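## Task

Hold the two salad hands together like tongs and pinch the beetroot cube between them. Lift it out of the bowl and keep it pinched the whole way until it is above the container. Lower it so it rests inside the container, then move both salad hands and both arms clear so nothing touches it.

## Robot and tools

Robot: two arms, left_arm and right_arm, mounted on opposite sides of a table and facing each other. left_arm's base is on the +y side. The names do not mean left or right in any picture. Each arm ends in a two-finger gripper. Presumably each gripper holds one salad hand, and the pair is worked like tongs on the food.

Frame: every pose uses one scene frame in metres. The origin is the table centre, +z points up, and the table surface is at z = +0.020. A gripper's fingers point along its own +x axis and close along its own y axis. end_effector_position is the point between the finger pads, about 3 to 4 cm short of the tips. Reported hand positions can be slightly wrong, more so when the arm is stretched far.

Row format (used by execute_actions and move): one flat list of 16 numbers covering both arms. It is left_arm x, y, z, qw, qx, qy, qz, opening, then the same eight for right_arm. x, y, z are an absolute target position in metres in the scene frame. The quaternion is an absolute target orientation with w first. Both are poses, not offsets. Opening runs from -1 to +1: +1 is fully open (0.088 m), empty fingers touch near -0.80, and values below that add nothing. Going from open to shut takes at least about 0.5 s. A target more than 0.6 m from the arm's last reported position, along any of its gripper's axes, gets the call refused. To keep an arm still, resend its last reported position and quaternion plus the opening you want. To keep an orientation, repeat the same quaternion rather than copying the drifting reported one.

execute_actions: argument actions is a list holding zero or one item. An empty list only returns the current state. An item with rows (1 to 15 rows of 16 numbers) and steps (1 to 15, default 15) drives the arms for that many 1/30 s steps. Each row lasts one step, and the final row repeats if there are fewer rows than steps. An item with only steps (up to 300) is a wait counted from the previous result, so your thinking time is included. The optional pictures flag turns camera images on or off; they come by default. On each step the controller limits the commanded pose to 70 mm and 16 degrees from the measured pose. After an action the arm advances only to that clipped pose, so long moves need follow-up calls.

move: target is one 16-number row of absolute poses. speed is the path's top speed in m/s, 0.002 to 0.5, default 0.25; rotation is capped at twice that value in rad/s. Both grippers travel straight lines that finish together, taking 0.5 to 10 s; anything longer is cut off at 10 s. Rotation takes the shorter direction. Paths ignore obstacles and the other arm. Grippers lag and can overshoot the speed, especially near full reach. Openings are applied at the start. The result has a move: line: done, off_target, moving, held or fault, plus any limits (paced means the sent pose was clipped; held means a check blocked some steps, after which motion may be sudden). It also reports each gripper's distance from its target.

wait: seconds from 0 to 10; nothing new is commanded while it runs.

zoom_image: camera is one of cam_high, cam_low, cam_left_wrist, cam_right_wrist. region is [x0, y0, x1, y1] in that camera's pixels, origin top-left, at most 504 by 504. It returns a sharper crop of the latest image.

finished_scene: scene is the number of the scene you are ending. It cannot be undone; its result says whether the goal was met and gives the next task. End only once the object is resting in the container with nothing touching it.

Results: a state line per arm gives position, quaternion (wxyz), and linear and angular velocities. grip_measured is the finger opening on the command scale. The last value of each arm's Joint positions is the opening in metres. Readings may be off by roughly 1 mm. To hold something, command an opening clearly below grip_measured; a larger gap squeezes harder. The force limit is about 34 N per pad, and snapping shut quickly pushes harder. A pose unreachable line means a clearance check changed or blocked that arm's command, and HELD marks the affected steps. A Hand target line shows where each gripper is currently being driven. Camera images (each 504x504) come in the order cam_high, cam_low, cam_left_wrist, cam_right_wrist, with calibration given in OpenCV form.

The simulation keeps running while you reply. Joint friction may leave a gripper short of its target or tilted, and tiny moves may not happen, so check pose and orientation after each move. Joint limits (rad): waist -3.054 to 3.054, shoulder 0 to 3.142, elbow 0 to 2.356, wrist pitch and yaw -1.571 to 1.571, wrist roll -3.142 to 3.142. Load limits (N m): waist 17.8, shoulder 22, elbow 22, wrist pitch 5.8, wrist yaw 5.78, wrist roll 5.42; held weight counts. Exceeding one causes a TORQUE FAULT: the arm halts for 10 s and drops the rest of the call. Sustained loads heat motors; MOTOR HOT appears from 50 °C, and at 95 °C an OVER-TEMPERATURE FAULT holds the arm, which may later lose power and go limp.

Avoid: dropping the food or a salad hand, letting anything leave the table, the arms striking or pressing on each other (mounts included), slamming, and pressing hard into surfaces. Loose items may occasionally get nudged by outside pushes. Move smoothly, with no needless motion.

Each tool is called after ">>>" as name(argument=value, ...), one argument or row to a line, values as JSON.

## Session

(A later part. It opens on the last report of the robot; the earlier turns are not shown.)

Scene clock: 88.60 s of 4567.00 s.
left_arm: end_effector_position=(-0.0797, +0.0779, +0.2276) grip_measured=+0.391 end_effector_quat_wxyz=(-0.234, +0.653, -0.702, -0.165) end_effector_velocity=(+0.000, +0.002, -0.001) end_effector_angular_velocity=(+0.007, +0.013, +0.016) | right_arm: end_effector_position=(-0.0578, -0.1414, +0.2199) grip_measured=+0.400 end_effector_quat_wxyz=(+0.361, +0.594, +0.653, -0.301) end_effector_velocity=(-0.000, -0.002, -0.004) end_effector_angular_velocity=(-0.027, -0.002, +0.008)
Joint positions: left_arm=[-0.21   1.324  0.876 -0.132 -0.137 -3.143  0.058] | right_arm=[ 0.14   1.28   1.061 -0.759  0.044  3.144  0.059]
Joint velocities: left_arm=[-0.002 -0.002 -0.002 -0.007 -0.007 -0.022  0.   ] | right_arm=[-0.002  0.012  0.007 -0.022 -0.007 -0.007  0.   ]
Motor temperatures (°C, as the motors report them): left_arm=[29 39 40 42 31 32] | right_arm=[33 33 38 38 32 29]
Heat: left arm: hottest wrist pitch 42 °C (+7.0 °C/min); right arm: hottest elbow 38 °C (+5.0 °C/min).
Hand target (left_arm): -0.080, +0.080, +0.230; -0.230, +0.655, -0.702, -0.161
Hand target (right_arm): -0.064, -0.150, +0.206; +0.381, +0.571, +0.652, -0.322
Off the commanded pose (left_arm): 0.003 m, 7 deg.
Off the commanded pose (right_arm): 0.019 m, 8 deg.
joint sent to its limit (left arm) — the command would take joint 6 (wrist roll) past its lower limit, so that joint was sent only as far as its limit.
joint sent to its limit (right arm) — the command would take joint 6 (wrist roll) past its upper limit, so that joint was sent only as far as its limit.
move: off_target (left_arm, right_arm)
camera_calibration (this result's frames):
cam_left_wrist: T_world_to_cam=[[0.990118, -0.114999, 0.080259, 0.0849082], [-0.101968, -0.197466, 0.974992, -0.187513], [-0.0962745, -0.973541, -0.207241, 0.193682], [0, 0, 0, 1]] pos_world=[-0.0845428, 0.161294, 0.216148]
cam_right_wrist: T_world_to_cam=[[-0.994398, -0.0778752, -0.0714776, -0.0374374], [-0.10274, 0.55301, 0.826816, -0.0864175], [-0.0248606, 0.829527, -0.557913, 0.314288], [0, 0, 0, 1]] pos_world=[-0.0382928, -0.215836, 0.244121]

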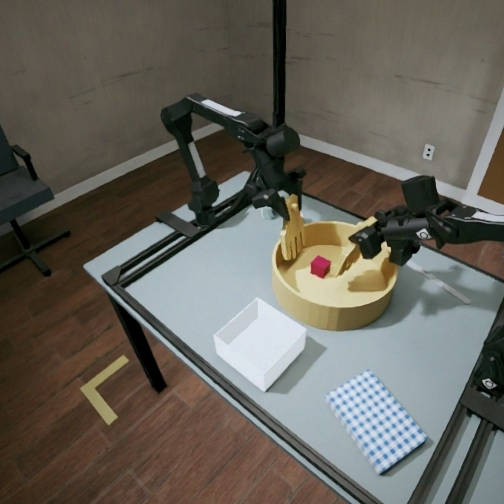

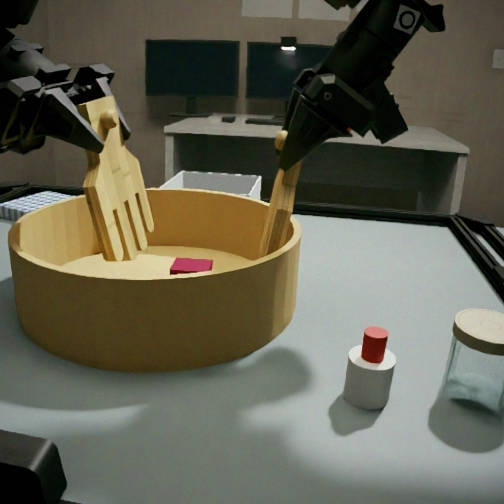

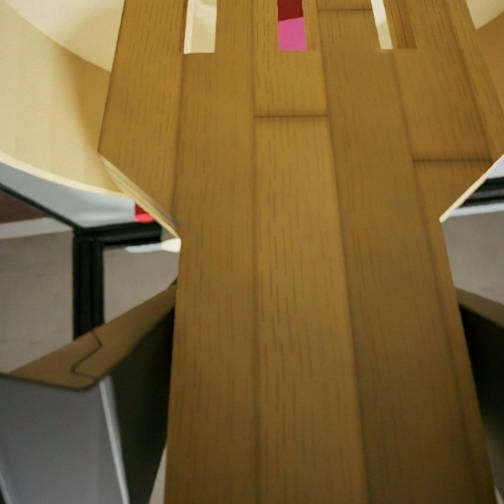

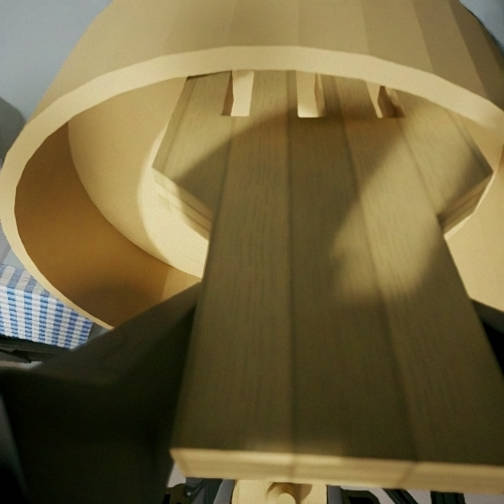

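>>> move(
  target=[-0.08,0.058,0.19,0.201,-0.678,0.678,0.201,-1, -0.07,-0.115,0.212,-0.316,-0.632,-0.632,0.316,-1],
  speed=0.05,
)

>>> zoom_image(
  camera="cam_high",
  region=[270, 200, 380, 310],
)

Scene clock: 90.87 s of 4567.00 s.
left_arm: end_effector_position=(-0.0811, +0.0579, +0.1941) grip_measured=+0.391 end_effector_quat_wxyz=(-0.227, +0.657, -0.701, -0.161) end_effector_velocity=(+0.004, -0.002, +0.004) end_effector_angular_velocity=(-0.024, -0.001, +0.025) | right_arm: end_effector_position=(-0.0677, -0.1155, +0.2137) grip_measured=+0.400 end_effector_quat_wxyz=(+0.344, +0.595, +0.668, -0.284) end_effector_velocity=(+0.002, -0.001, +0.001) end_effector_angular_velocity=(-0.000, -0.019, +0.011)
Joint positions: left_arm=[-0.203  1.444  0.82   0.06  -0.137 -3.143  0.058] | right_arm=[ 0.155  1.35   1.061 -0.636  0.039  3.144  0.059]
Joint velocities: left_arm=[ 0.002 -0.002 -0.002  0.022 -0.022 -0.007 -0.   ] | right_arm=[-0.002 -0.002  0.002 -0.007  0.007 -0.022 -0.   ]
Motor temperatures (°C, as the motors report them): left_arm=[29 39 39 42 31 32] | right_arm=[33 33 37 38 32 29]
Heat: left arm: hottest wrist pitch 42 °C (+7.0 °C/min); right arm: hottest wrist pitch 38 °C (+5.0 °C/min).
Hand target (left_arm): -0.080, +0.058, +0.190; -0.228, +0.658, -0.699, -0.163
Hand target (right_arm): -0.069, -0.115, +0.212; +0.345, +0.593, +0.670, -0.284
Off the commanded pose (left_arm): 0.004 m, 6 deg.
Off the commanded pose (right_arm): 0.003 m, 8 deg.
joint sent to its limit (left arm) — the command would take joint 6 (wrist roll) past its lower limit, so that joint was sent only as far as its limit.
joint sent to its limit (right arm) — the command would take joint 6 (wrist roll) past its upper limit, so that joint was sent only as far as its limit.
move: off_target (left_arm, right_arm)
camera_calibration (this result's frames):
cam_left_wrist: T_world_to_cam=[[0.991165, -0.106597, 0.0789178, 0.0865015], [-0.0975216, -0.182459, 0.978365, -0.160057], [-0.0898919, -0.977418, -0.191243, 0.164815], [0, 0, 0, 1]] pos_world=[-0.0865308, 0.14111, 0.181288]
cam_right_wrist: T_world_to_cam=[[-0.99365, -0.0928495, -0.0635519, -0.049031], [-0.102146, 0.507554, 0.855544, -0.107948], [-0.0471807, 0.856602, -0.513815, 0.281219], [0, 0, 0, 1]] pos_world=[-0.0464779, -0.190656, 0.233733]

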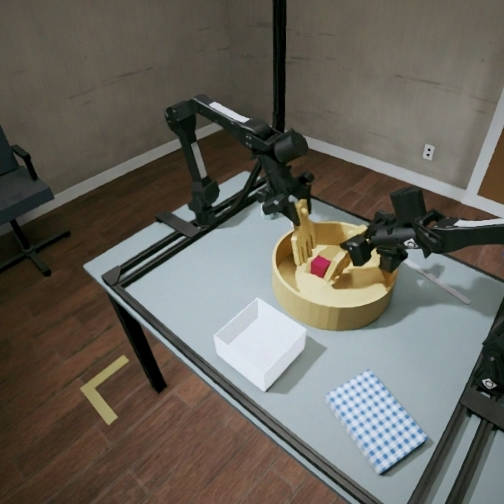

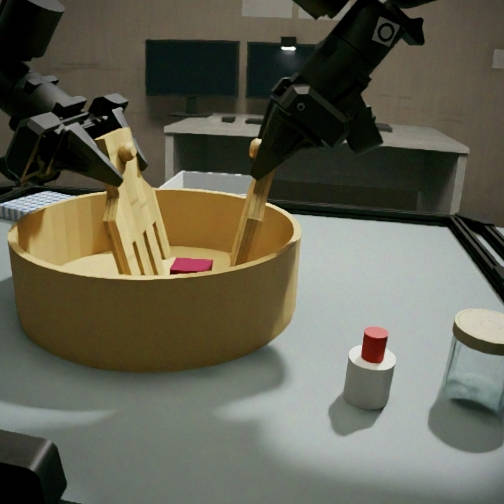

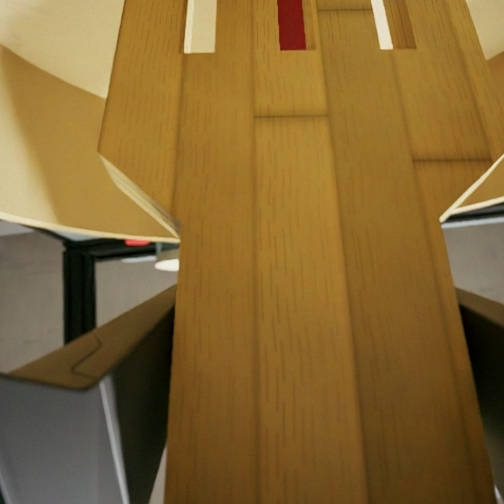

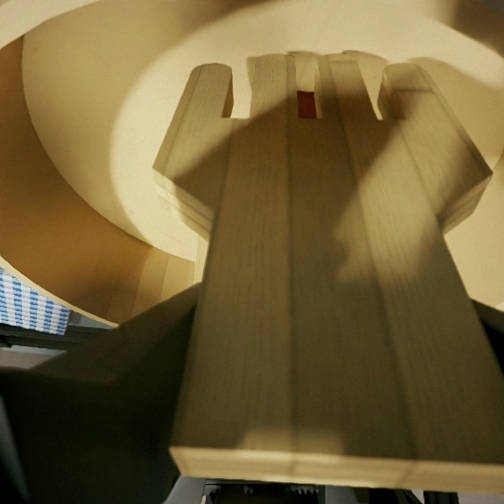

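Region (270, 200, 380, 310) of cam_high's 504x504 image, scaled by 4.582, with more detail than that image has.

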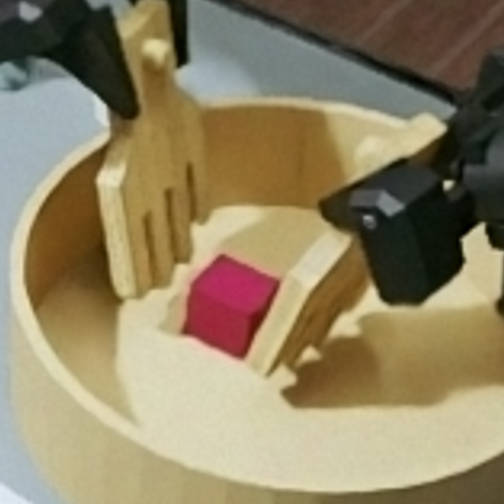

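>>> move(
  target=[-0.08,0.048,0.181,0.201,-0.678,0.678,0.201,-1, -0.072,-0.106,0.202,-0.316,-0.632,-0.632,0.316,-1],
  speed=0.03,
)

>>> move(
  target=[-0.08,0.03,0.194,0.201,-0.678,0.678,0.201,-1, -0.072,-0.086,0.212,-0.316,-0.632,-0.632,0.316,-1],
  speed=0.03,
)

Scene clock: 93.80 s of 4567.00 s.
left_arm: end_effector_position=(-0.0807, +0.0498, +0.1836) grip_measured=+0.392 end_effector_quat_wxyz=(-0.227, +0.658, -0.699, -0.162) end_effector_velocity=(-0.002, -0.000, -0.001) end_effector_angular_velocity=(-0.001, +0.023, +0.003) | right_arm: end_effector_position=(-0.0702, -0.1064, +0.2038) grip_measured=+0.401 end_effector_quat_wxyz=(+0.344, +0.594, +0.669, -0.284) end_effector_velocity=(-0.000, -0.003, -0.005) end_effector_angular_velocity=(-0.020, +0.019, +0.000)
Joint positions: left_arm=[-0.198  1.494  0.819  0.11  -0.137 -3.143  0.058] | right_arm=[ 0.158  1.389  1.053 -0.589  0.039  3.144  0.059]
Joint velocities: left_arm=[-0.002  0.002 -0.002  0.007  0.007 -0.022  0.   ] | right_arm=[-0.007  0.002 -0.007 -0.007 -0.022  0.007 -0.   ]
Motor temperatures (°C, as the motors report them): left_arm=[29 39 39 42 31 32] | right_arm=[33 33 37 38 32 29]
Heat: left arm: hottest wrist pitch 42 °C (+7.0 °C/min); right arm: hottest wrist pitch 38 °C (+5.0 °C/min).
Hand target (left_arm): -0.080, +0.048, +0.181; -0.228, +0.659, -0.698, -0.164
Hand target (right_arm): -0.071, -0.106, +0.202; +0.346, +0.593, +0.670, -0.283
Off the commanded pose (left_arm): 0.003 m, 6 deg.
Off the commanded pose (right_arm): 0.003 m, 8 deg.
joint sent to its limit (left arm) — the command would take joint 6 (wrist roll) past its lower limit, so that joint was sent only as far as its limit.
joint sent to its limit (right arm) — the command would take joint 6 (wrist roll) past its upper limit, so that joint was sent only as far as its limit.
move: off_target (left_arm, right_arm)
camera_calibration (this result's frames):
cam_left_wrist: T_world_to_cam=[[0.99167, -0.10174, 0.0789903, 0.0858465], [-0.0967622, -0.183672, 0.978213, -0.15106], [-0.0850149, -0.977708, -0.191987, 0.155384], [0, 0, 0, 1]] pos_world=[-0.0865384, 0.132908, 0.17082]
cam_right_wrist: T_world_to_cam=[[-0.993362, -0.0958814, -0.0635519, -0.0516193], [-0.103695, 0.50724, 0.855544, -0.10444], [-0.0497947, 0.856454, -0.513815, 0.268071], [0, 0, 0, 1]] pos_world=[-0.048758, -0.181564, 0.223811]

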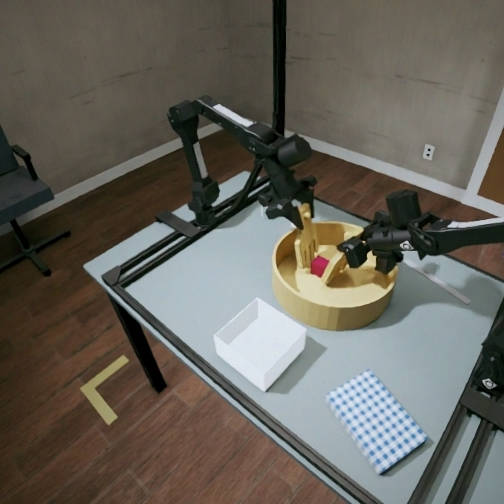

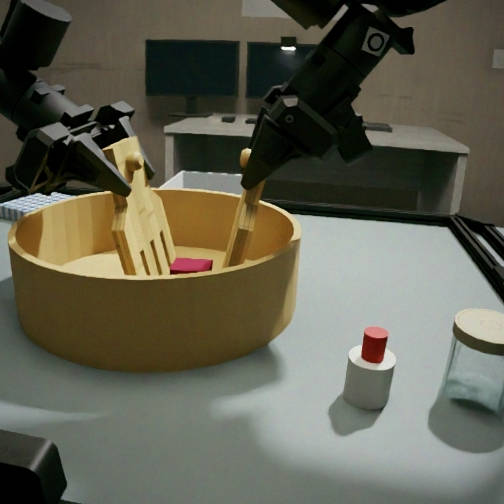

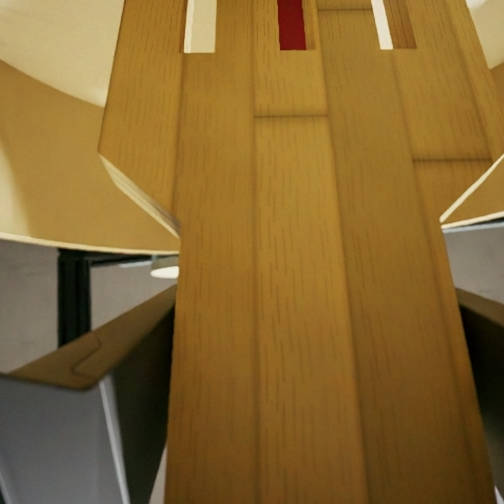

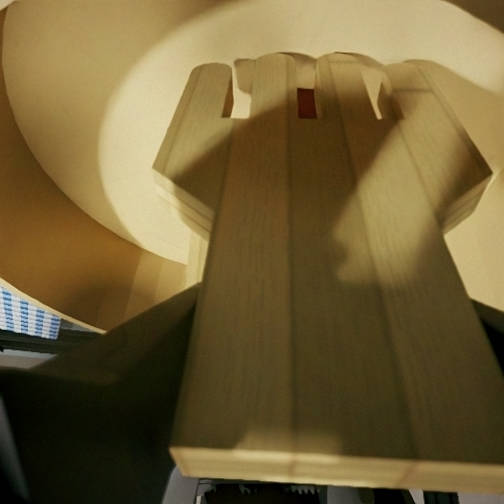

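Scene clock: 96.30 s of 4567.00 s.
left_arm: end_effector_position=(-0.0797, +0.0368, +0.1859) grip_measured=+0.392 end_effector_quat_wxyz=(-0.236, +0.657, -0.695, -0.172) end_effector_velocity=(-0.000, -0.001, +0.001) end_effector_angular_velocity=(+0.003, -0.003, -0.008) | right_arm: end_effector_position=(-0.0721, -0.0930, +0.2037) grip_measured=+0.401 end_effector_quat_wxyz=(+0.354, +0.590, +0.664, -0.292) end_effector_velocity=(+0.002, -0.002, -0.001) end_effector_angular_velocity=(-0.016, -0.013, -0.001)
Joint positions: left_arm=[-0.187  1.543  0.899  0.052 -0.131 -3.144  0.058] | right_arm=[ 0.158  1.461  1.128 -0.621  0.038  3.144  0.059]
Joint velocities: left_arm=[ 0.002  0.002  0.007 -0.007  0.007  0.007 -0.   ] | right_arm=[-0.002  0.002  0.007 -0.022  0.007 -0.007 -0.   ]
Motor temperatures (°C, as the motors report them): left_arm=[29 39 40 42 31 32] | right_arm=[33 33 38 38 32 29]
Heat: left arm: hottest wrist pitch 42 °C (+6.1 °C/min); right arm: hottest elbow 38 °C (+5.1 °C/min).
Hand target (left_arm): -0.080, +0.030, +0.194; -0.226, +0.659, -0.697, -0.167
Hand target (right_arm): -0.071, -0.086, +0.212; +0.344, +0.596, +0.668, -0.285
Off the commanded pose (left_arm): 0.011 m, 6 deg.
Off the commanded pose (right_arm): 0.011 m, 8 deg.
joint sent to its limit (left arm) — the command would take joint 6 (wrist roll) past its lower limit, so that joint was sent only as far as its limit.
joint sent to its limit (right arm) — the command would take joint 6 (wrist roll) past its upper limit, so that joint was sent only as far as its limit.
move: off_target (left_arm, right_arm)
camera_calibration (this result's frames):
cam_left_wrist: T_world_to_cam=[[0.992064, -0.0986413, 0.0779725, 0.0835252], [-0.0975236, -0.21222, 0.972343, -0.153581], [-0.079366, -0.972231, -0.220155, 0.148702], [0, 0, 0, 1]] pos_world=[-0.0860382, 0.120219, 0.175558]
cam_right_wrist: T_world_to_cam=[[-0.99314, -0.0971909, -0.0650137, -0.0520513], [-0.107027, 0.531615, 0.840197, -0.106292], [-0.0470973, 0.841391, -0.53837, 0.260211], [0, 0, 0, 1]] pos_world=[-0.0508151, -0.167492, 0.226012]

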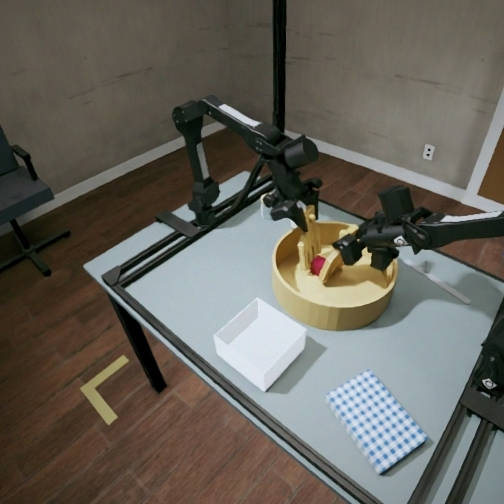

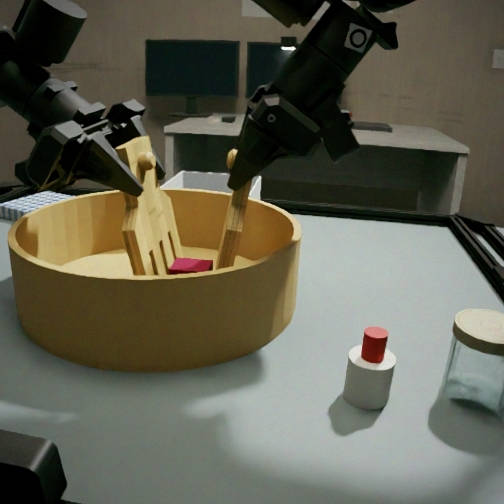

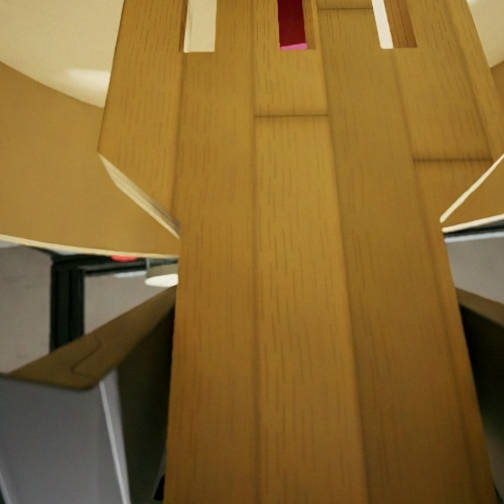

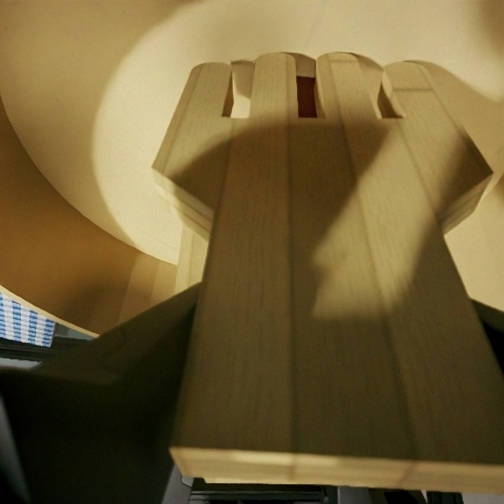

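Just touching; squeeze further.

>>> move(
  target=[-0.08,0.022,0.195,0.201,-0.678,0.678,0.201,-1, -0.072,-0.074,0.213,-0.316,-0.632,-0.632,0.316,-1],
  speed=0.02,
)

>>> execute_actions(
  actions=[
    {"rows":[[-0.08,0.021,0.198,0.201,-0.678,0.678,0.201,-1,-0.072,-0.073,0.216,-0.316,-0.632,-0.632,0.316,-1],[-0.08,0.021,0.2,0.201,-0.678,0.678,0.201,-1,-0.072,-0.073,0.218,-0.316,-0.632,-0.632,0.316,-1],[-0.08,0.021,0.202,0.201,-0.678,0.678,0.201,-1,-0.072,-0.073,0.22,-0.316,-0.632,-0.632,0.316,-1],[-0.08,0.021,0.204,0.201,-0.678,0.678,0.201,-1,-0.072,-0.073,0.222,-0.316,-0.632,-0.632,0.316,-1],[-0.08,0.02,0.206,0.201,-0.678,0.678,0.201,-1,-0.072,-0.072,0.224,-0.316,-0.632,-0.632,0.316,-1],[-0.08,0.02,0.208,0.201,-0.678,0.678,0.201,-1,-0.072,-0.072,0.226,-0.316,-0.632,-0.632,0.316,-1],[-0.08,0.02,0.21,0.201,-0.678,0.678,0.201,-1,-0.072,-0.072,0.228,-0.316,-0.632,-0.632,0.316,-1],[-0.08,0.02,0.212,0.201,-0.678,0.678,0.201,-1,-0.072,-0.072,0.23,-0.316,-0.632,-0.632,0.316,-1],[-0.08,0.02,0.214,0.201,-0.678,0.678,0.201,-1,-0.072,-0.072,0.232,-0.316,-0.632,-0.632,0.316,-1],[-0.08,0.02,0.216,0.201,-0.678,0.678,0.201,-1,-0.072,-0.072,0.234,-0.316,-0.632,-0.632,0.316,-1],[-0.08,0.02,0.218,0.201,-0.678,0.678,0.201,-1,-0.072,-0.072,0.236,-0.316,-0.632,-0.632,0.316,-1],[-0.08,0.02,0.22,0.201,-0.678,0.678,0.201,-1,-0.072,-0.072,0.238,-0.316,-0.632,-0.632,0.316,-1]]},
  ],
  pictures=false,
)

>>> wait(
  seconds=0.3,
)

Scene clock: 103.23 s of 4567.00 s.
left_arm: end_effector_position=(-0.0797, +0.0290, +0.1869) grip_measured=+0.391 end_effector_quat_wxyz=(-0.236, +0.657, -0.695, -0.174) end_effector_velocity=(+0.002, -0.002, +0.002) end_effector_angular_velocity=(-0.010, -0.017, +0.012) | right_arm: end_effector_position=(-0.0727, -0.0830, +0.2025) grip_measured=+0.400 end_effector_quat_wxyz=(+0.357, +0.588, +0.662, -0.297) end_effector_velocity=(-0.000, -0.001, -0.001) end_effector_angular_velocity=(-0.009, +0.009, -0.004)
Joint positions: left_arm=[-0.182  1.571  0.932  0.044 -0.125 -3.144  0.058] | right_arm=[ 0.154  1.507  1.171 -0.63   0.035  3.144  0.059]
Joint velocities: left_arm=[-0.002  0.002  0.002  0.007 -0.022  0.007 -0.   ] | right_arm=[-0.002  0.002  0.002 -0.007 -0.007  0.007 -0.   ]
Motor temperatures (°C, as the motors report them): left_arm=[29 39 41 43 31 32] | right_arm=[33 33 38 38 32 29]
Heat: left arm: hottest wrist pitch 43 °C (+6.1 °C/min); right arm: hottest elbow 38 °C (+4.1 °C/min).
Hand target (left_arm): -0.080, +0.022, +0.195; -0.225, +0.660, -0.697, -0.167
Hand target (right_arm): -0.071, -0.074, +0.213; +0.343, +0.597, +0.667, -0.286
Off the commanded pose (left_arm): 0.011 m, 6 deg.
Off the commanded pose (right_arm): 0.014 m, 8 deg.
joint sent to its limit (left arm) — the command would take joint 6 (wrist roll) past its lower limit, so that joint was sent only as far as its limit.
joint sent to its limit (right arm) — the command would take joint 6 (wrist roll) past its upper limit, so that joint was sent only as far as its limit.
move: off_target (left_arm, right_arm)
camera_calibration (this result's frames):
cam_left_wrist: T_world_to_cam=[[0.992388, -0.0982792, 0.0742124, 0.0833436], [-0.0939657, -0.214754, 0.972138, -0.155826], [-0.0796035, -0.971711, -0.222354, 0.141704], [0, 0, 0, 1]] pos_world=[-0.0860713, 0.112422, 0.176808]
cam_right_wrist: T_world_to_cam=[[-0.99338, -0.0959139, -0.063217, -0.0520206], [-0.105386, 0.541937, 0.833785, -0.108375], [-0.0457119, 0.834928, -0.548458, 0.252756], [0, 0, 0, 1]] pos_world=[-0.0515435, -0.15729, 0.225699]

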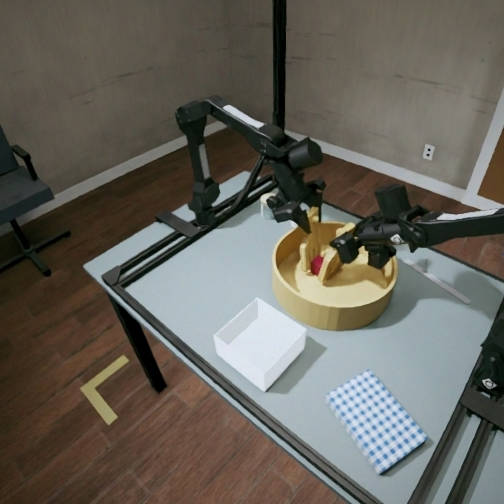

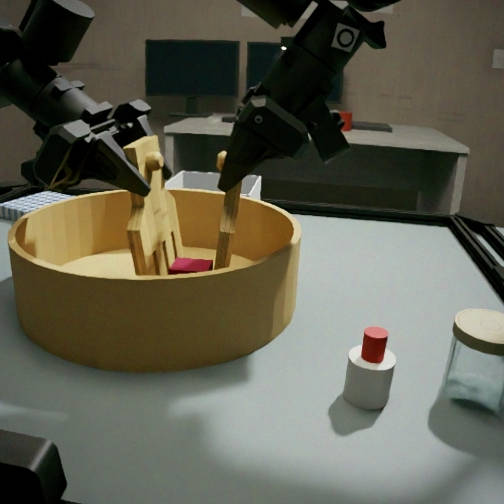

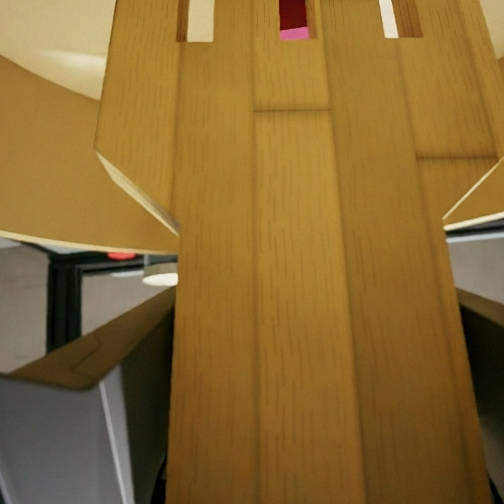

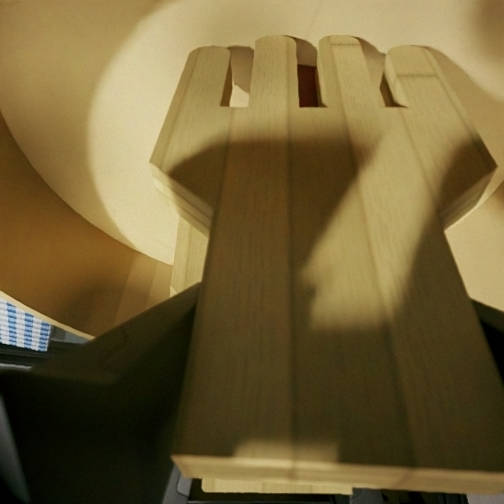

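Scene clock: 103.73 s of 4567.00 s.
left_arm: end_effector_position=(-0.0792, +0.0260, +0.1977) grip_measured=+0.391 end_effector_quat_wxyz=(-0.245, +0.655, -0.691, -0.181) end_effector_velocity=(-0.002, +0.001, +0.018) end_effector_angular_velocity=(+0.037, -0.008, -0.013) | right_arm: end_effector_position=(-0.0728, -0.0803, +0.2228) grip_measured=+0.400 end_effector_quat_wxyz=(+0.357, +0.588, +0.662, -0.297) end_effector_velocity=(+0.002, -0.001, +0.029) end_effector_angular_velocity=(-0.006, -0.011, -0.001)
Joint positions: left_arm=[-0.179  1.572  0.997 -0.045 -0.125 -3.144  0.058] | right_arm=[ 0.153  1.512  1.257 -0.71   0.034  3.144  0.059]
Joint velocities: left_arm=[-0.002 -0.017  0.085 -0.139  0.007  0.007 -0.   ] | right_arm=[-0.002 -0.002  0.115 -0.125  0.007 -0.007 -0.   ]
Motor temperatures (°C, as the motors report them): left_arm=[29 39 41 43 31 32] | right_arm=[33 33 39 38 32 29]
Heat: left arm: hottest wrist pitch 43 °C (+6.0 °C/min); right arm: hottest elbow 39 °C (+5.0 °C/min).
Hand target (left_arm): -0.080, +0.020, +0.220; -0.225, +0.660, -0.697, -0.167
Hand target (right_arm): -0.071, -0.072, +0.238; +0.342, +0.598, +0.667, -0.285
Off the commanded pose (left_arm): 0.023 m, 6 deg.
Off the commanded pose (right_arm): 0.017 m, 8 deg.
joint sent to its limit (left arm) — the command would take joint 6 (wrist roll) past its lower limit, so that joint was sent only as far as its limit.
joint sent to its limit (right arm) — the command would take joint 6 (wrist roll) past its upper limit, so that joint was sent only as far as its limit.
Steps of this call (steps 1 to 15: all 15 steps of this action). Readings (end_effector_position):
1: left_arm (-0.0797, +0.0288, +0.1871) | right_arm (-0.0728, -0.0828, +0.2027)
2: left_arm (-0.0797, +0.0287, +0.1874) | right_arm (-0.0727, -0.0825, +0.2032)
4: left_arm (-0.0797, +0.0286, +0.1879) | right_arm (-0.0725, -0.0817, +0.2053)
8: left_arm (-0.0789, +0.0279, +0.1907) | right_arm (-0.0728, -0.0805, +0.2124)
15: the state above

Scene clock: 104.03 s of 4567.00 s.
left_arm: end_effector_position=(-0.0793, +0.0257, +0.1998) grip_measured=+0.391 end_effector_quat_wxyz=(-0.246, +0.655, -0.691, -0.182) end_effector_velocity=(+0.000, +0.002, +0.002) end_effector_angular_velocity=(+0.007, +0.000, +0.008) | right_arm: end_effector_position=(-0.0729, -0.0799, +0.2256) grip_measured=+0.400 end_effector_quat_wxyz=(+0.357, +0.588, +0.662, -0.297) end_effector_velocity=(+0.000, -0.003, +0.001) end_effector_angular_velocity=(-0.013, -0.000, +0.008)
Joint positions: left_arm=[-0.179  1.571  1.006 -0.058 -0.125 -3.144  0.058] | right_arm=[ 0.153  1.514  1.269 -0.721  0.034  3.144  0.059]
Joint velocities: left_arm=[-0.002 -0.007  0.007 -0.022 -0.007 -0.007  0.   ] | right_arm=[-0.002 -0.002  0.007 -0.022 -0.007 -0.007 -0.   ]
Motor temperatures (°C, as the motors report them): left_arm=[29 39 41 43 31 32] | right_arm=[33 33 39 38 32 29]
Heat: left arm: hottest wrist pitch 43 °C (+6.1 °C/min); right arm: hottest elbow 39 °C (+5.1 °C/min).
Hand target (left_arm): -0.080, +0.020, +0.220; -0.225, +0.660, -0.697, -0.167
Hand target (right_arm): -0.071, -0.072, +0.238; +0.342, +0.598, +0.667, -0.285
Off the commanded pose (left_arm): 0.021 m, 6 deg.
Off the commanded pose (right_arm): 0.015 m, 8 deg.
Steps of this call (steps 1 to 9: nothing new was sent). Readings (end_effector_position):
1: left_arm (-0.0792, +0.0260, +0.1982) | right_arm (-0.0728, -0.0803, +0.2237)
2: left_arm (-0.0792, +0.0259, +0.1987) | right_arm (-0.0728, -0.0802, +0.2243)
4: left_arm (-0.0792, +0.0258, +0.1991) | right_arm (-0.0728, -0.0801, +0.2250)
8: left_arm (-0.0792, +0.0257, +0.1997) | right_arm (-0.0729, -0.0799, +0.2255)
9: the state above
camera_calibration (this result's frames):
cam_left_wrist: T_world_to_cam=[[0.992251, -0.0979861, 0.0763922, 0.0812004], [-0.0980904, -0.240428, 0.965698, -0.167385], [-0.0762582, -0.965709, -0.248176, 0.146724], [0, 0, 0, 1]] pos_world=[-0.0858011, 0.109405, 0.191854]
cam_right_wrist: T_world_to_cam=[[-0.993491, -0.0951903, -0.0625699, -0.050509], [-0.104436, 0.541777, 0.834009, -0.129304], [-0.0454906, 0.835115, -0.548192, 0.262861], [0, 0, 0, 1]] pos_world=[-0.0517264, -0.154273, 0.248778]

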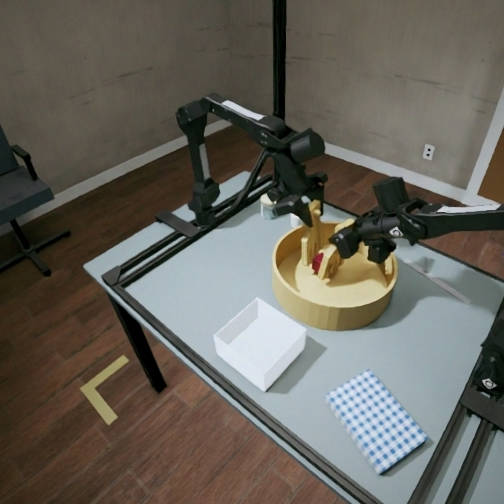

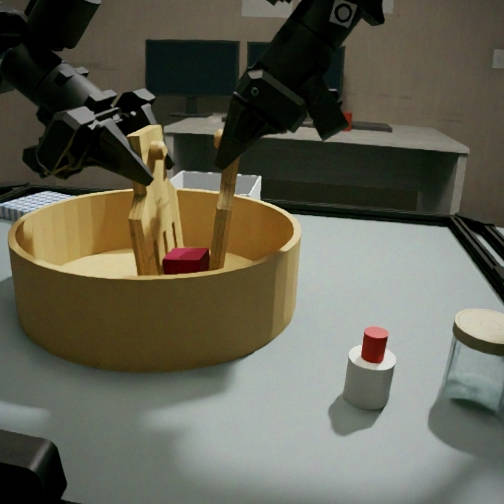

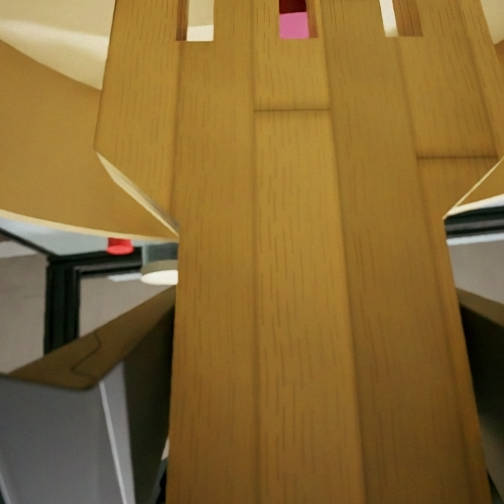

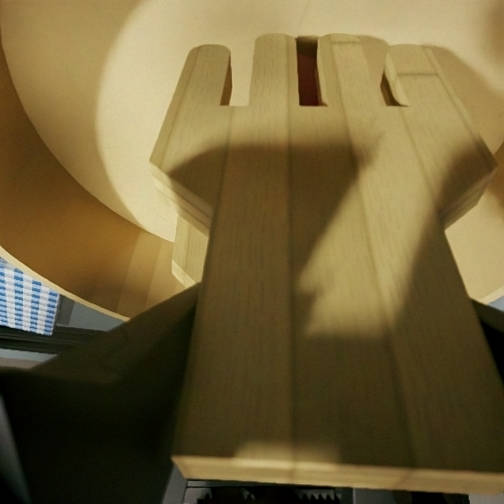

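>>> move(
  target=[-0.08,0.024,0.184,0.201,-0.678,0.678,0.201,-1, -0.072,-0.078,0.208,-0.316,-0.632,-0.632,0.316,-1],
  speed=0.03,
)

>>> move(
  target=[-0.065,0.09,0.222,0.201,-0.678,0.678,0.201,-1, -0.072,-0.11,0.21,-0.295,-0.643,-0.643,0.295,-1],
  speed=0.08,
)

>>> move(
  target=[-0.065,0.125,0.21,0.354,-0.612,0.612,0.354,0.1, -0.072,-0.11,0.21,-0.295,-0.643,-0.643,0.295,-1],
  speed=0.1,
)

Scene clock: 107.33 s of 4567.00 s.
left_arm: end_effector_position=(-0.0792, +0.0255, +0.1864) grip_measured=+0.392 end_effector_quat_wxyz=(-0.228, +0.660, -0.696, -0.169) end_effector_velocity=(+0.003, +0.002, -0.005) end_effector_angular_velocity=(+0.014, -0.021, +0.012) | right_arm: end_effector_position=(-0.0725, -0.0820, +0.1999) grip_measured=+0.400 end_effector_quat_wxyz=(+0.356, +0.589, +0.662, -0.297) end_effector_velocity=(+0.001, +0.002, +0.003) end_effector_angular_velocity=(+0.021, +0.005, +0.003)
Joint positions: left_arm=[-0.179  1.582  0.925  0.082 -0.125 -3.144  0.058] | right_arm=[ 0.152  1.51   1.163 -0.617  0.034  3.144  0.059]
Joint velocities: left_arm=[-0.002  0.002 -0.007 -0.007 -0.022  0.007  0.   ] | right_arm=[-0.007 -0.007 -0.007  0.022 -0.007 -0.007  0.   ]
Motor temperatures (°C, as the motors report them): left_arm=[29 39 41 44 31 32] | right_arm=[33 33 39 39 32 29]
Heat: left arm: hottest wrist pitch 44 °C (+7.1 °C/min); right arm: hottest elbow 39 °C (+4.0 °C/min).
Hand target (left_arm): -0.080, +0.024, +0.184; -0.227, +0.660, -0.696, -0.167
Hand target (right_arm): -0.072, -0.078, +0.208; +0.344, +0.596, +0.667, -0.286
Off the commanded pose (left_arm): 0.003 m, 6 deg.
Off the commanded pose (right_arm): 0.009 m, 8 deg.
joint sent to its limit (left arm) — the command would take joint 6 (wrist roll) past its lower limit, so that joint was sent only as far as its limit.
joint sent to its limit (right arm) — the command would take joint 6 (wrist roll) past its upper limit, so that joint was sent only as far as its limit.
move: off_target (left_arm, right_arm)
camera_calibration (this result's frames):
cam_left_wrist: T_world_to_cam=[[0.99289, -0.0942273, 0.0727328, 0.0828184], [-0.0900958, -0.195577, 0.976541, -0.157035], [-0.077792, -0.976151, -0.202676, 0.134878], [0, 0, 0, 1]] pos_world=[-0.0858854, 0.108753, 0.174664]
cam_right_wrist: T_world_to_cam=[[-0.993537, -0.0949595, -0.0621922, -0.0519759], [-0.103943, 0.54089, 0.834646, -0.106873], [-0.0456184, 0.835715, -0.547265, 0.250299], [0, 0, 0, 1]] pos_world=[-0.0513304, -0.156308, 0.222948]

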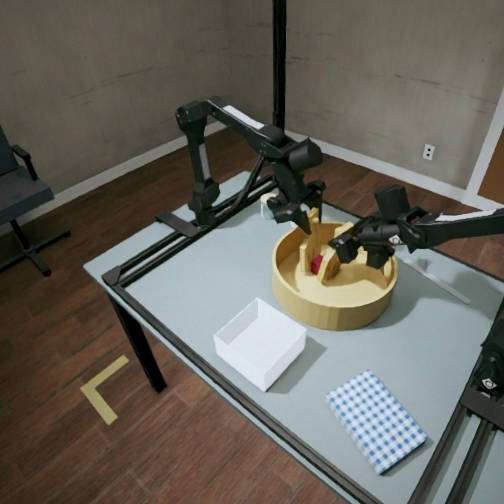

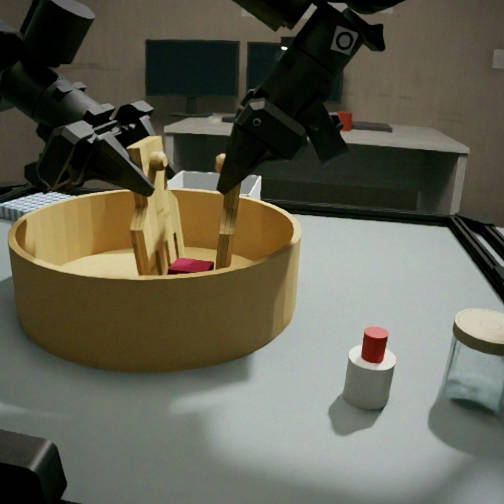

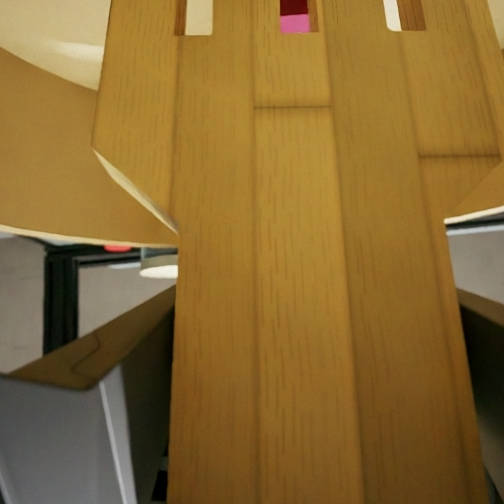

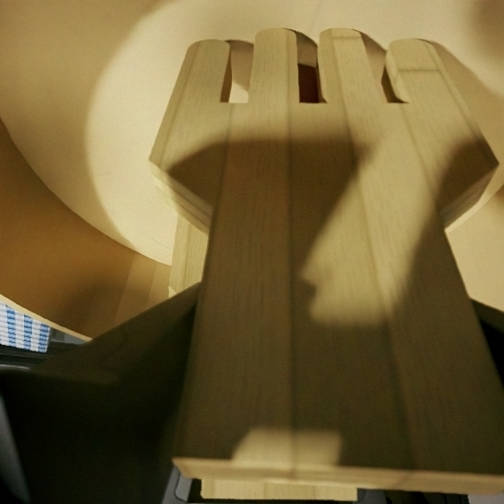

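Scene clock: 108.83 s of 4567.00 s.
left_arm: end_effector_position=(-0.0657, +0.0869, +0.2209) grip_measured=+0.392 end_effector_quat_wxyz=(-0.227, +0.660, -0.696, -0.171) end_effector_velocity=(-0.002, +0.004, -0.003) end_effector_angular_velocity=(+0.019, +0.015, -0.012) | right_arm: end_effector_position=(-0.0713, -0.1092, +0.2069) grip_measured=+0.400 end_effector_quat_wxyz=(+0.329, +0.602, +0.677, -0.266) end_effector_velocity=(-0.000, -0.001, +0.001) end_effector_angular_velocity=(+0.007, +0.002, +0.008)
Joint positions: left_arm=[-0.169  1.283  0.817 -0.11  -0.116 -3.144  0.058] | right_arm=[ 0.166  1.346  1.003 -0.531  0.047  3.143  0.059]
Joint velocities: left_arm=[ 0.002 -0.007 -0.002 -0.022  0.022 -0.007 -0.   ] | right_arm=[-0.002 -0.007 -0.007  0.007 -0.007 -0.007 -0.   ]
Motor temperatures (°C, as the motors report them): left_arm=[29 39 41 44 31 32] | right_arm=[33 33 39 39 32 29]
Heat: left arm: hottest wrist pitch 44 °C (+7.0 °C/min); right arm: hottest elbow 39 °C (+4.0 °C/min).
Hand target (left_arm): -0.065, +0.089, +0.222; -0.224, +0.660, -0.697, -0.170
Hand target (right_arm): -0.072, -0.110, +0.210; +0.325, +0.604, +0.679, -0.260
Off the commanded pose (left_arm): 0.003 m, 5 deg.
Off the commanded pose (right_arm): 0.003 m, 8 deg.
joint sent to its limit (left arm) — the command would take joint 6 (wrist roll) past its lower limit, so that joint was sent only as far as its limit.
joint sent to its limit (right arm) — the command would take joint 6 (wrist roll) past its upper limit, so that joint was sent only as far as its limit.
move: off_target (left_arm, right_arm)
camera_calibration (this result's frames):
cam_left_wrist: T_world_to_cam=[[0.99343, -0.0921446, 0.0678702, 0.0736219], [-0.085057, -0.197718, 0.976562, -0.176921], [-0.0765658, -0.975919, -0.204256, 0.203247], [0, 0, 0, 1]] pos_world=[-0.0726248, 0.170156, 0.209292]
cam_right_wrist: T_world_to_cam=[[-0.993175, -0.0953148, -0.0672168, -0.0519178], [-0.103937, 0.461827, 0.880859, -0.116067], [-0.0529164, 0.881834, -0.468582, 0.265236], [0, 0, 0, 1]] pos_world=[-0.0495918, -0.18524, 0.223034]

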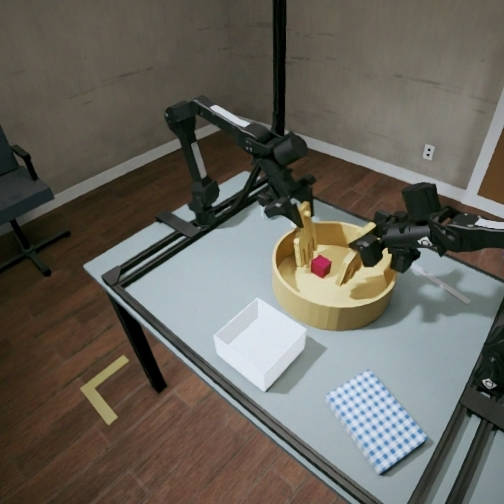

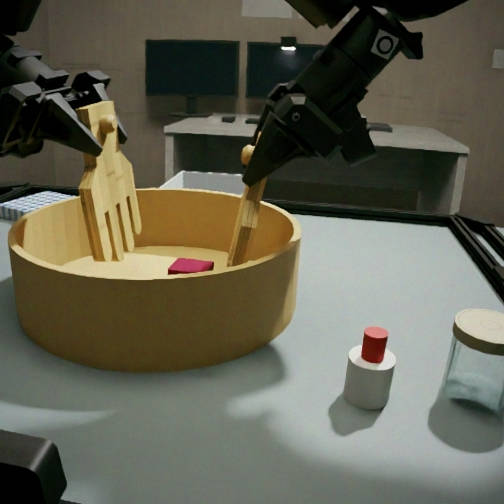

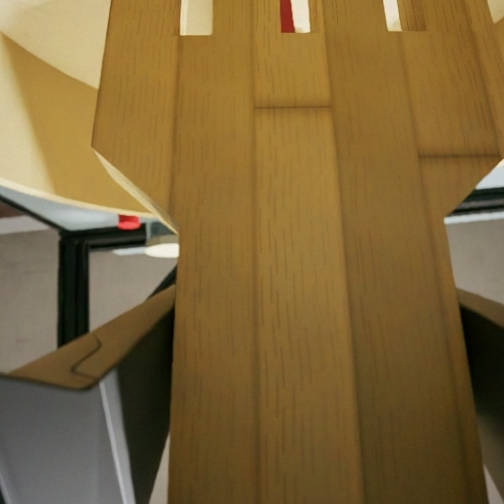

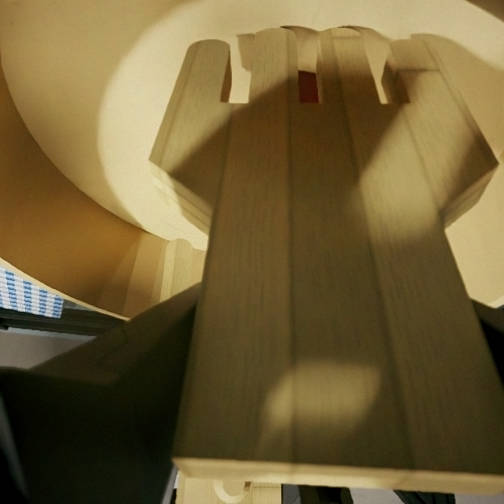

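Scene clock: 111.63 s of 4567.00 s.
left_arm: end_effector_position=(-0.0615, +0.1231, +0.2114) grip_measured=+0.391 end_effector_quat_wxyz=(-0.374, +0.583, -0.648, -0.318) end_effector_velocity=(-0.000, +0.002, +0.001) end_effector_angular_velocity=(+0.013, +0.001, -0.008) | right_arm: end_effector_position=(-0.0713, -0.1093, +0.2070) grip_measured=+0.400 end_effector_quat_wxyz=(+0.328, +0.602, +0.678, -0.266) end_effector_velocity=(-0.002, -0.002, -0.001) end_effector_angular_velocity=(-0.008, -0.000, +0.013)
Joint positions: left_arm=[-0.137  1.387  1.131 -0.77  -0.03  -3.144  0.058] | right_arm=[ 0.166  1.345  1.001 -0.529  0.047  3.143  0.059]
Joint velocities: left_arm=[ 0.002  0.002  0.012 -0.022  0.007  0.007 -0.   ] | right_arm=[ 0.002 -0.002 -0.002 -0.007 -0.007 -0.007  0.   ]
Motor temperatures (°C, as the motors report them): left_arm=[29 39 41 44 31 32] | right_arm=[33 33 39 38 32 29]
Heat: left arm: hottest wrist pitch 44 °C (+6.0 °C/min); right arm: hottest elbow 39 °C (+4.0 °C/min).
Hand target (left_arm): -0.064, +0.125, +0.210; +0.378, -0.573, +0.650, +0.326
Hand target (right_arm): -0.072, -0.110, +0.210; +0.325, +0.604, +0.679, -0.260
Off the commanded pose (left_arm): 0.004 m, 7 deg.
Off the commanded pose (right_arm): 0.003 m, 8 deg.
joint sent to its limit (left arm) — the command would take joint 6 (wrist roll) past its lower limit, so that joint was sent only as far as its limit.
joint sent to its limit (right arm) — the command would take joint 6 (wrist roll) past its upper limit, so that joint was sent only as far as its limit.
move: off_target (left_arm, right_arm)
camera_calibration (this result's frames):
cam_left_wrist: T_world_to_cam=[[0.989765, -0.141169, 0.0209004, 0.0890827], [-0.102754, -0.603344, 0.790834, -0.0721229], [-0.099031, -0.784887, -0.611674, 0.298192], [0, 0, 0, 1]] pos_world=[-0.0660515, 0.203108, 0.237572]
cam_right_wrist: T_world_to_cam=[[-0.993192, -0.0952138, -0.067109, -0.0519234], [-0.103714, 0.460501, 0.881579, -0.116366], [-0.0530347, 0.882538, -0.467241, 0.265094], [0, 0, 0, 1]] pos_world=[-0.0495795, -0.185312, 0.222964]

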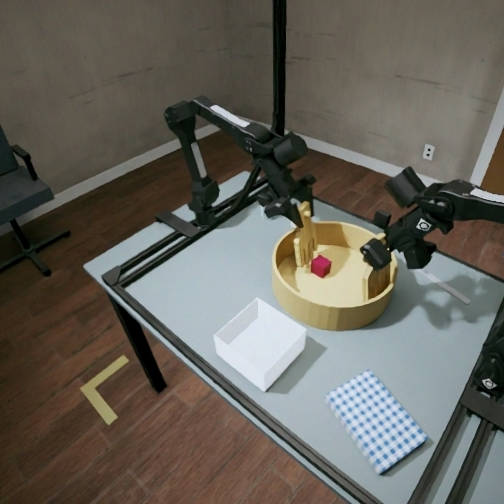

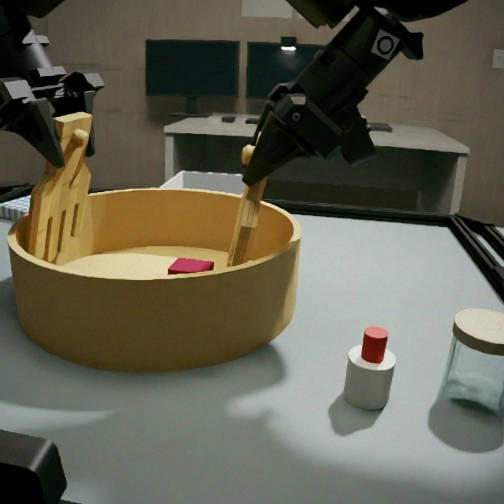

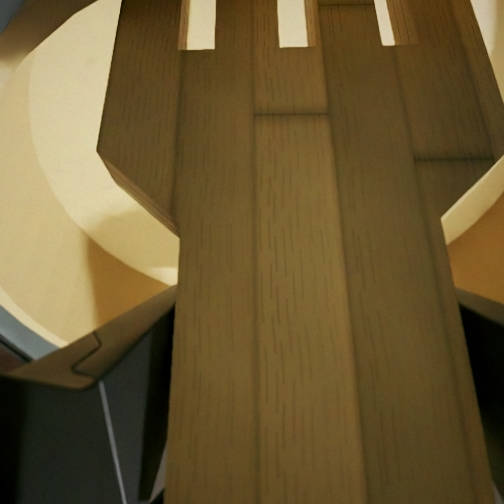

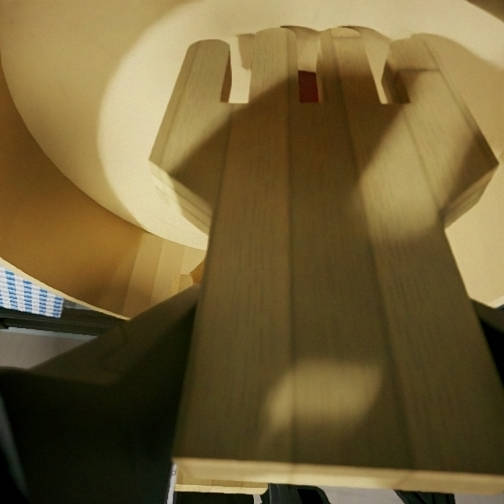

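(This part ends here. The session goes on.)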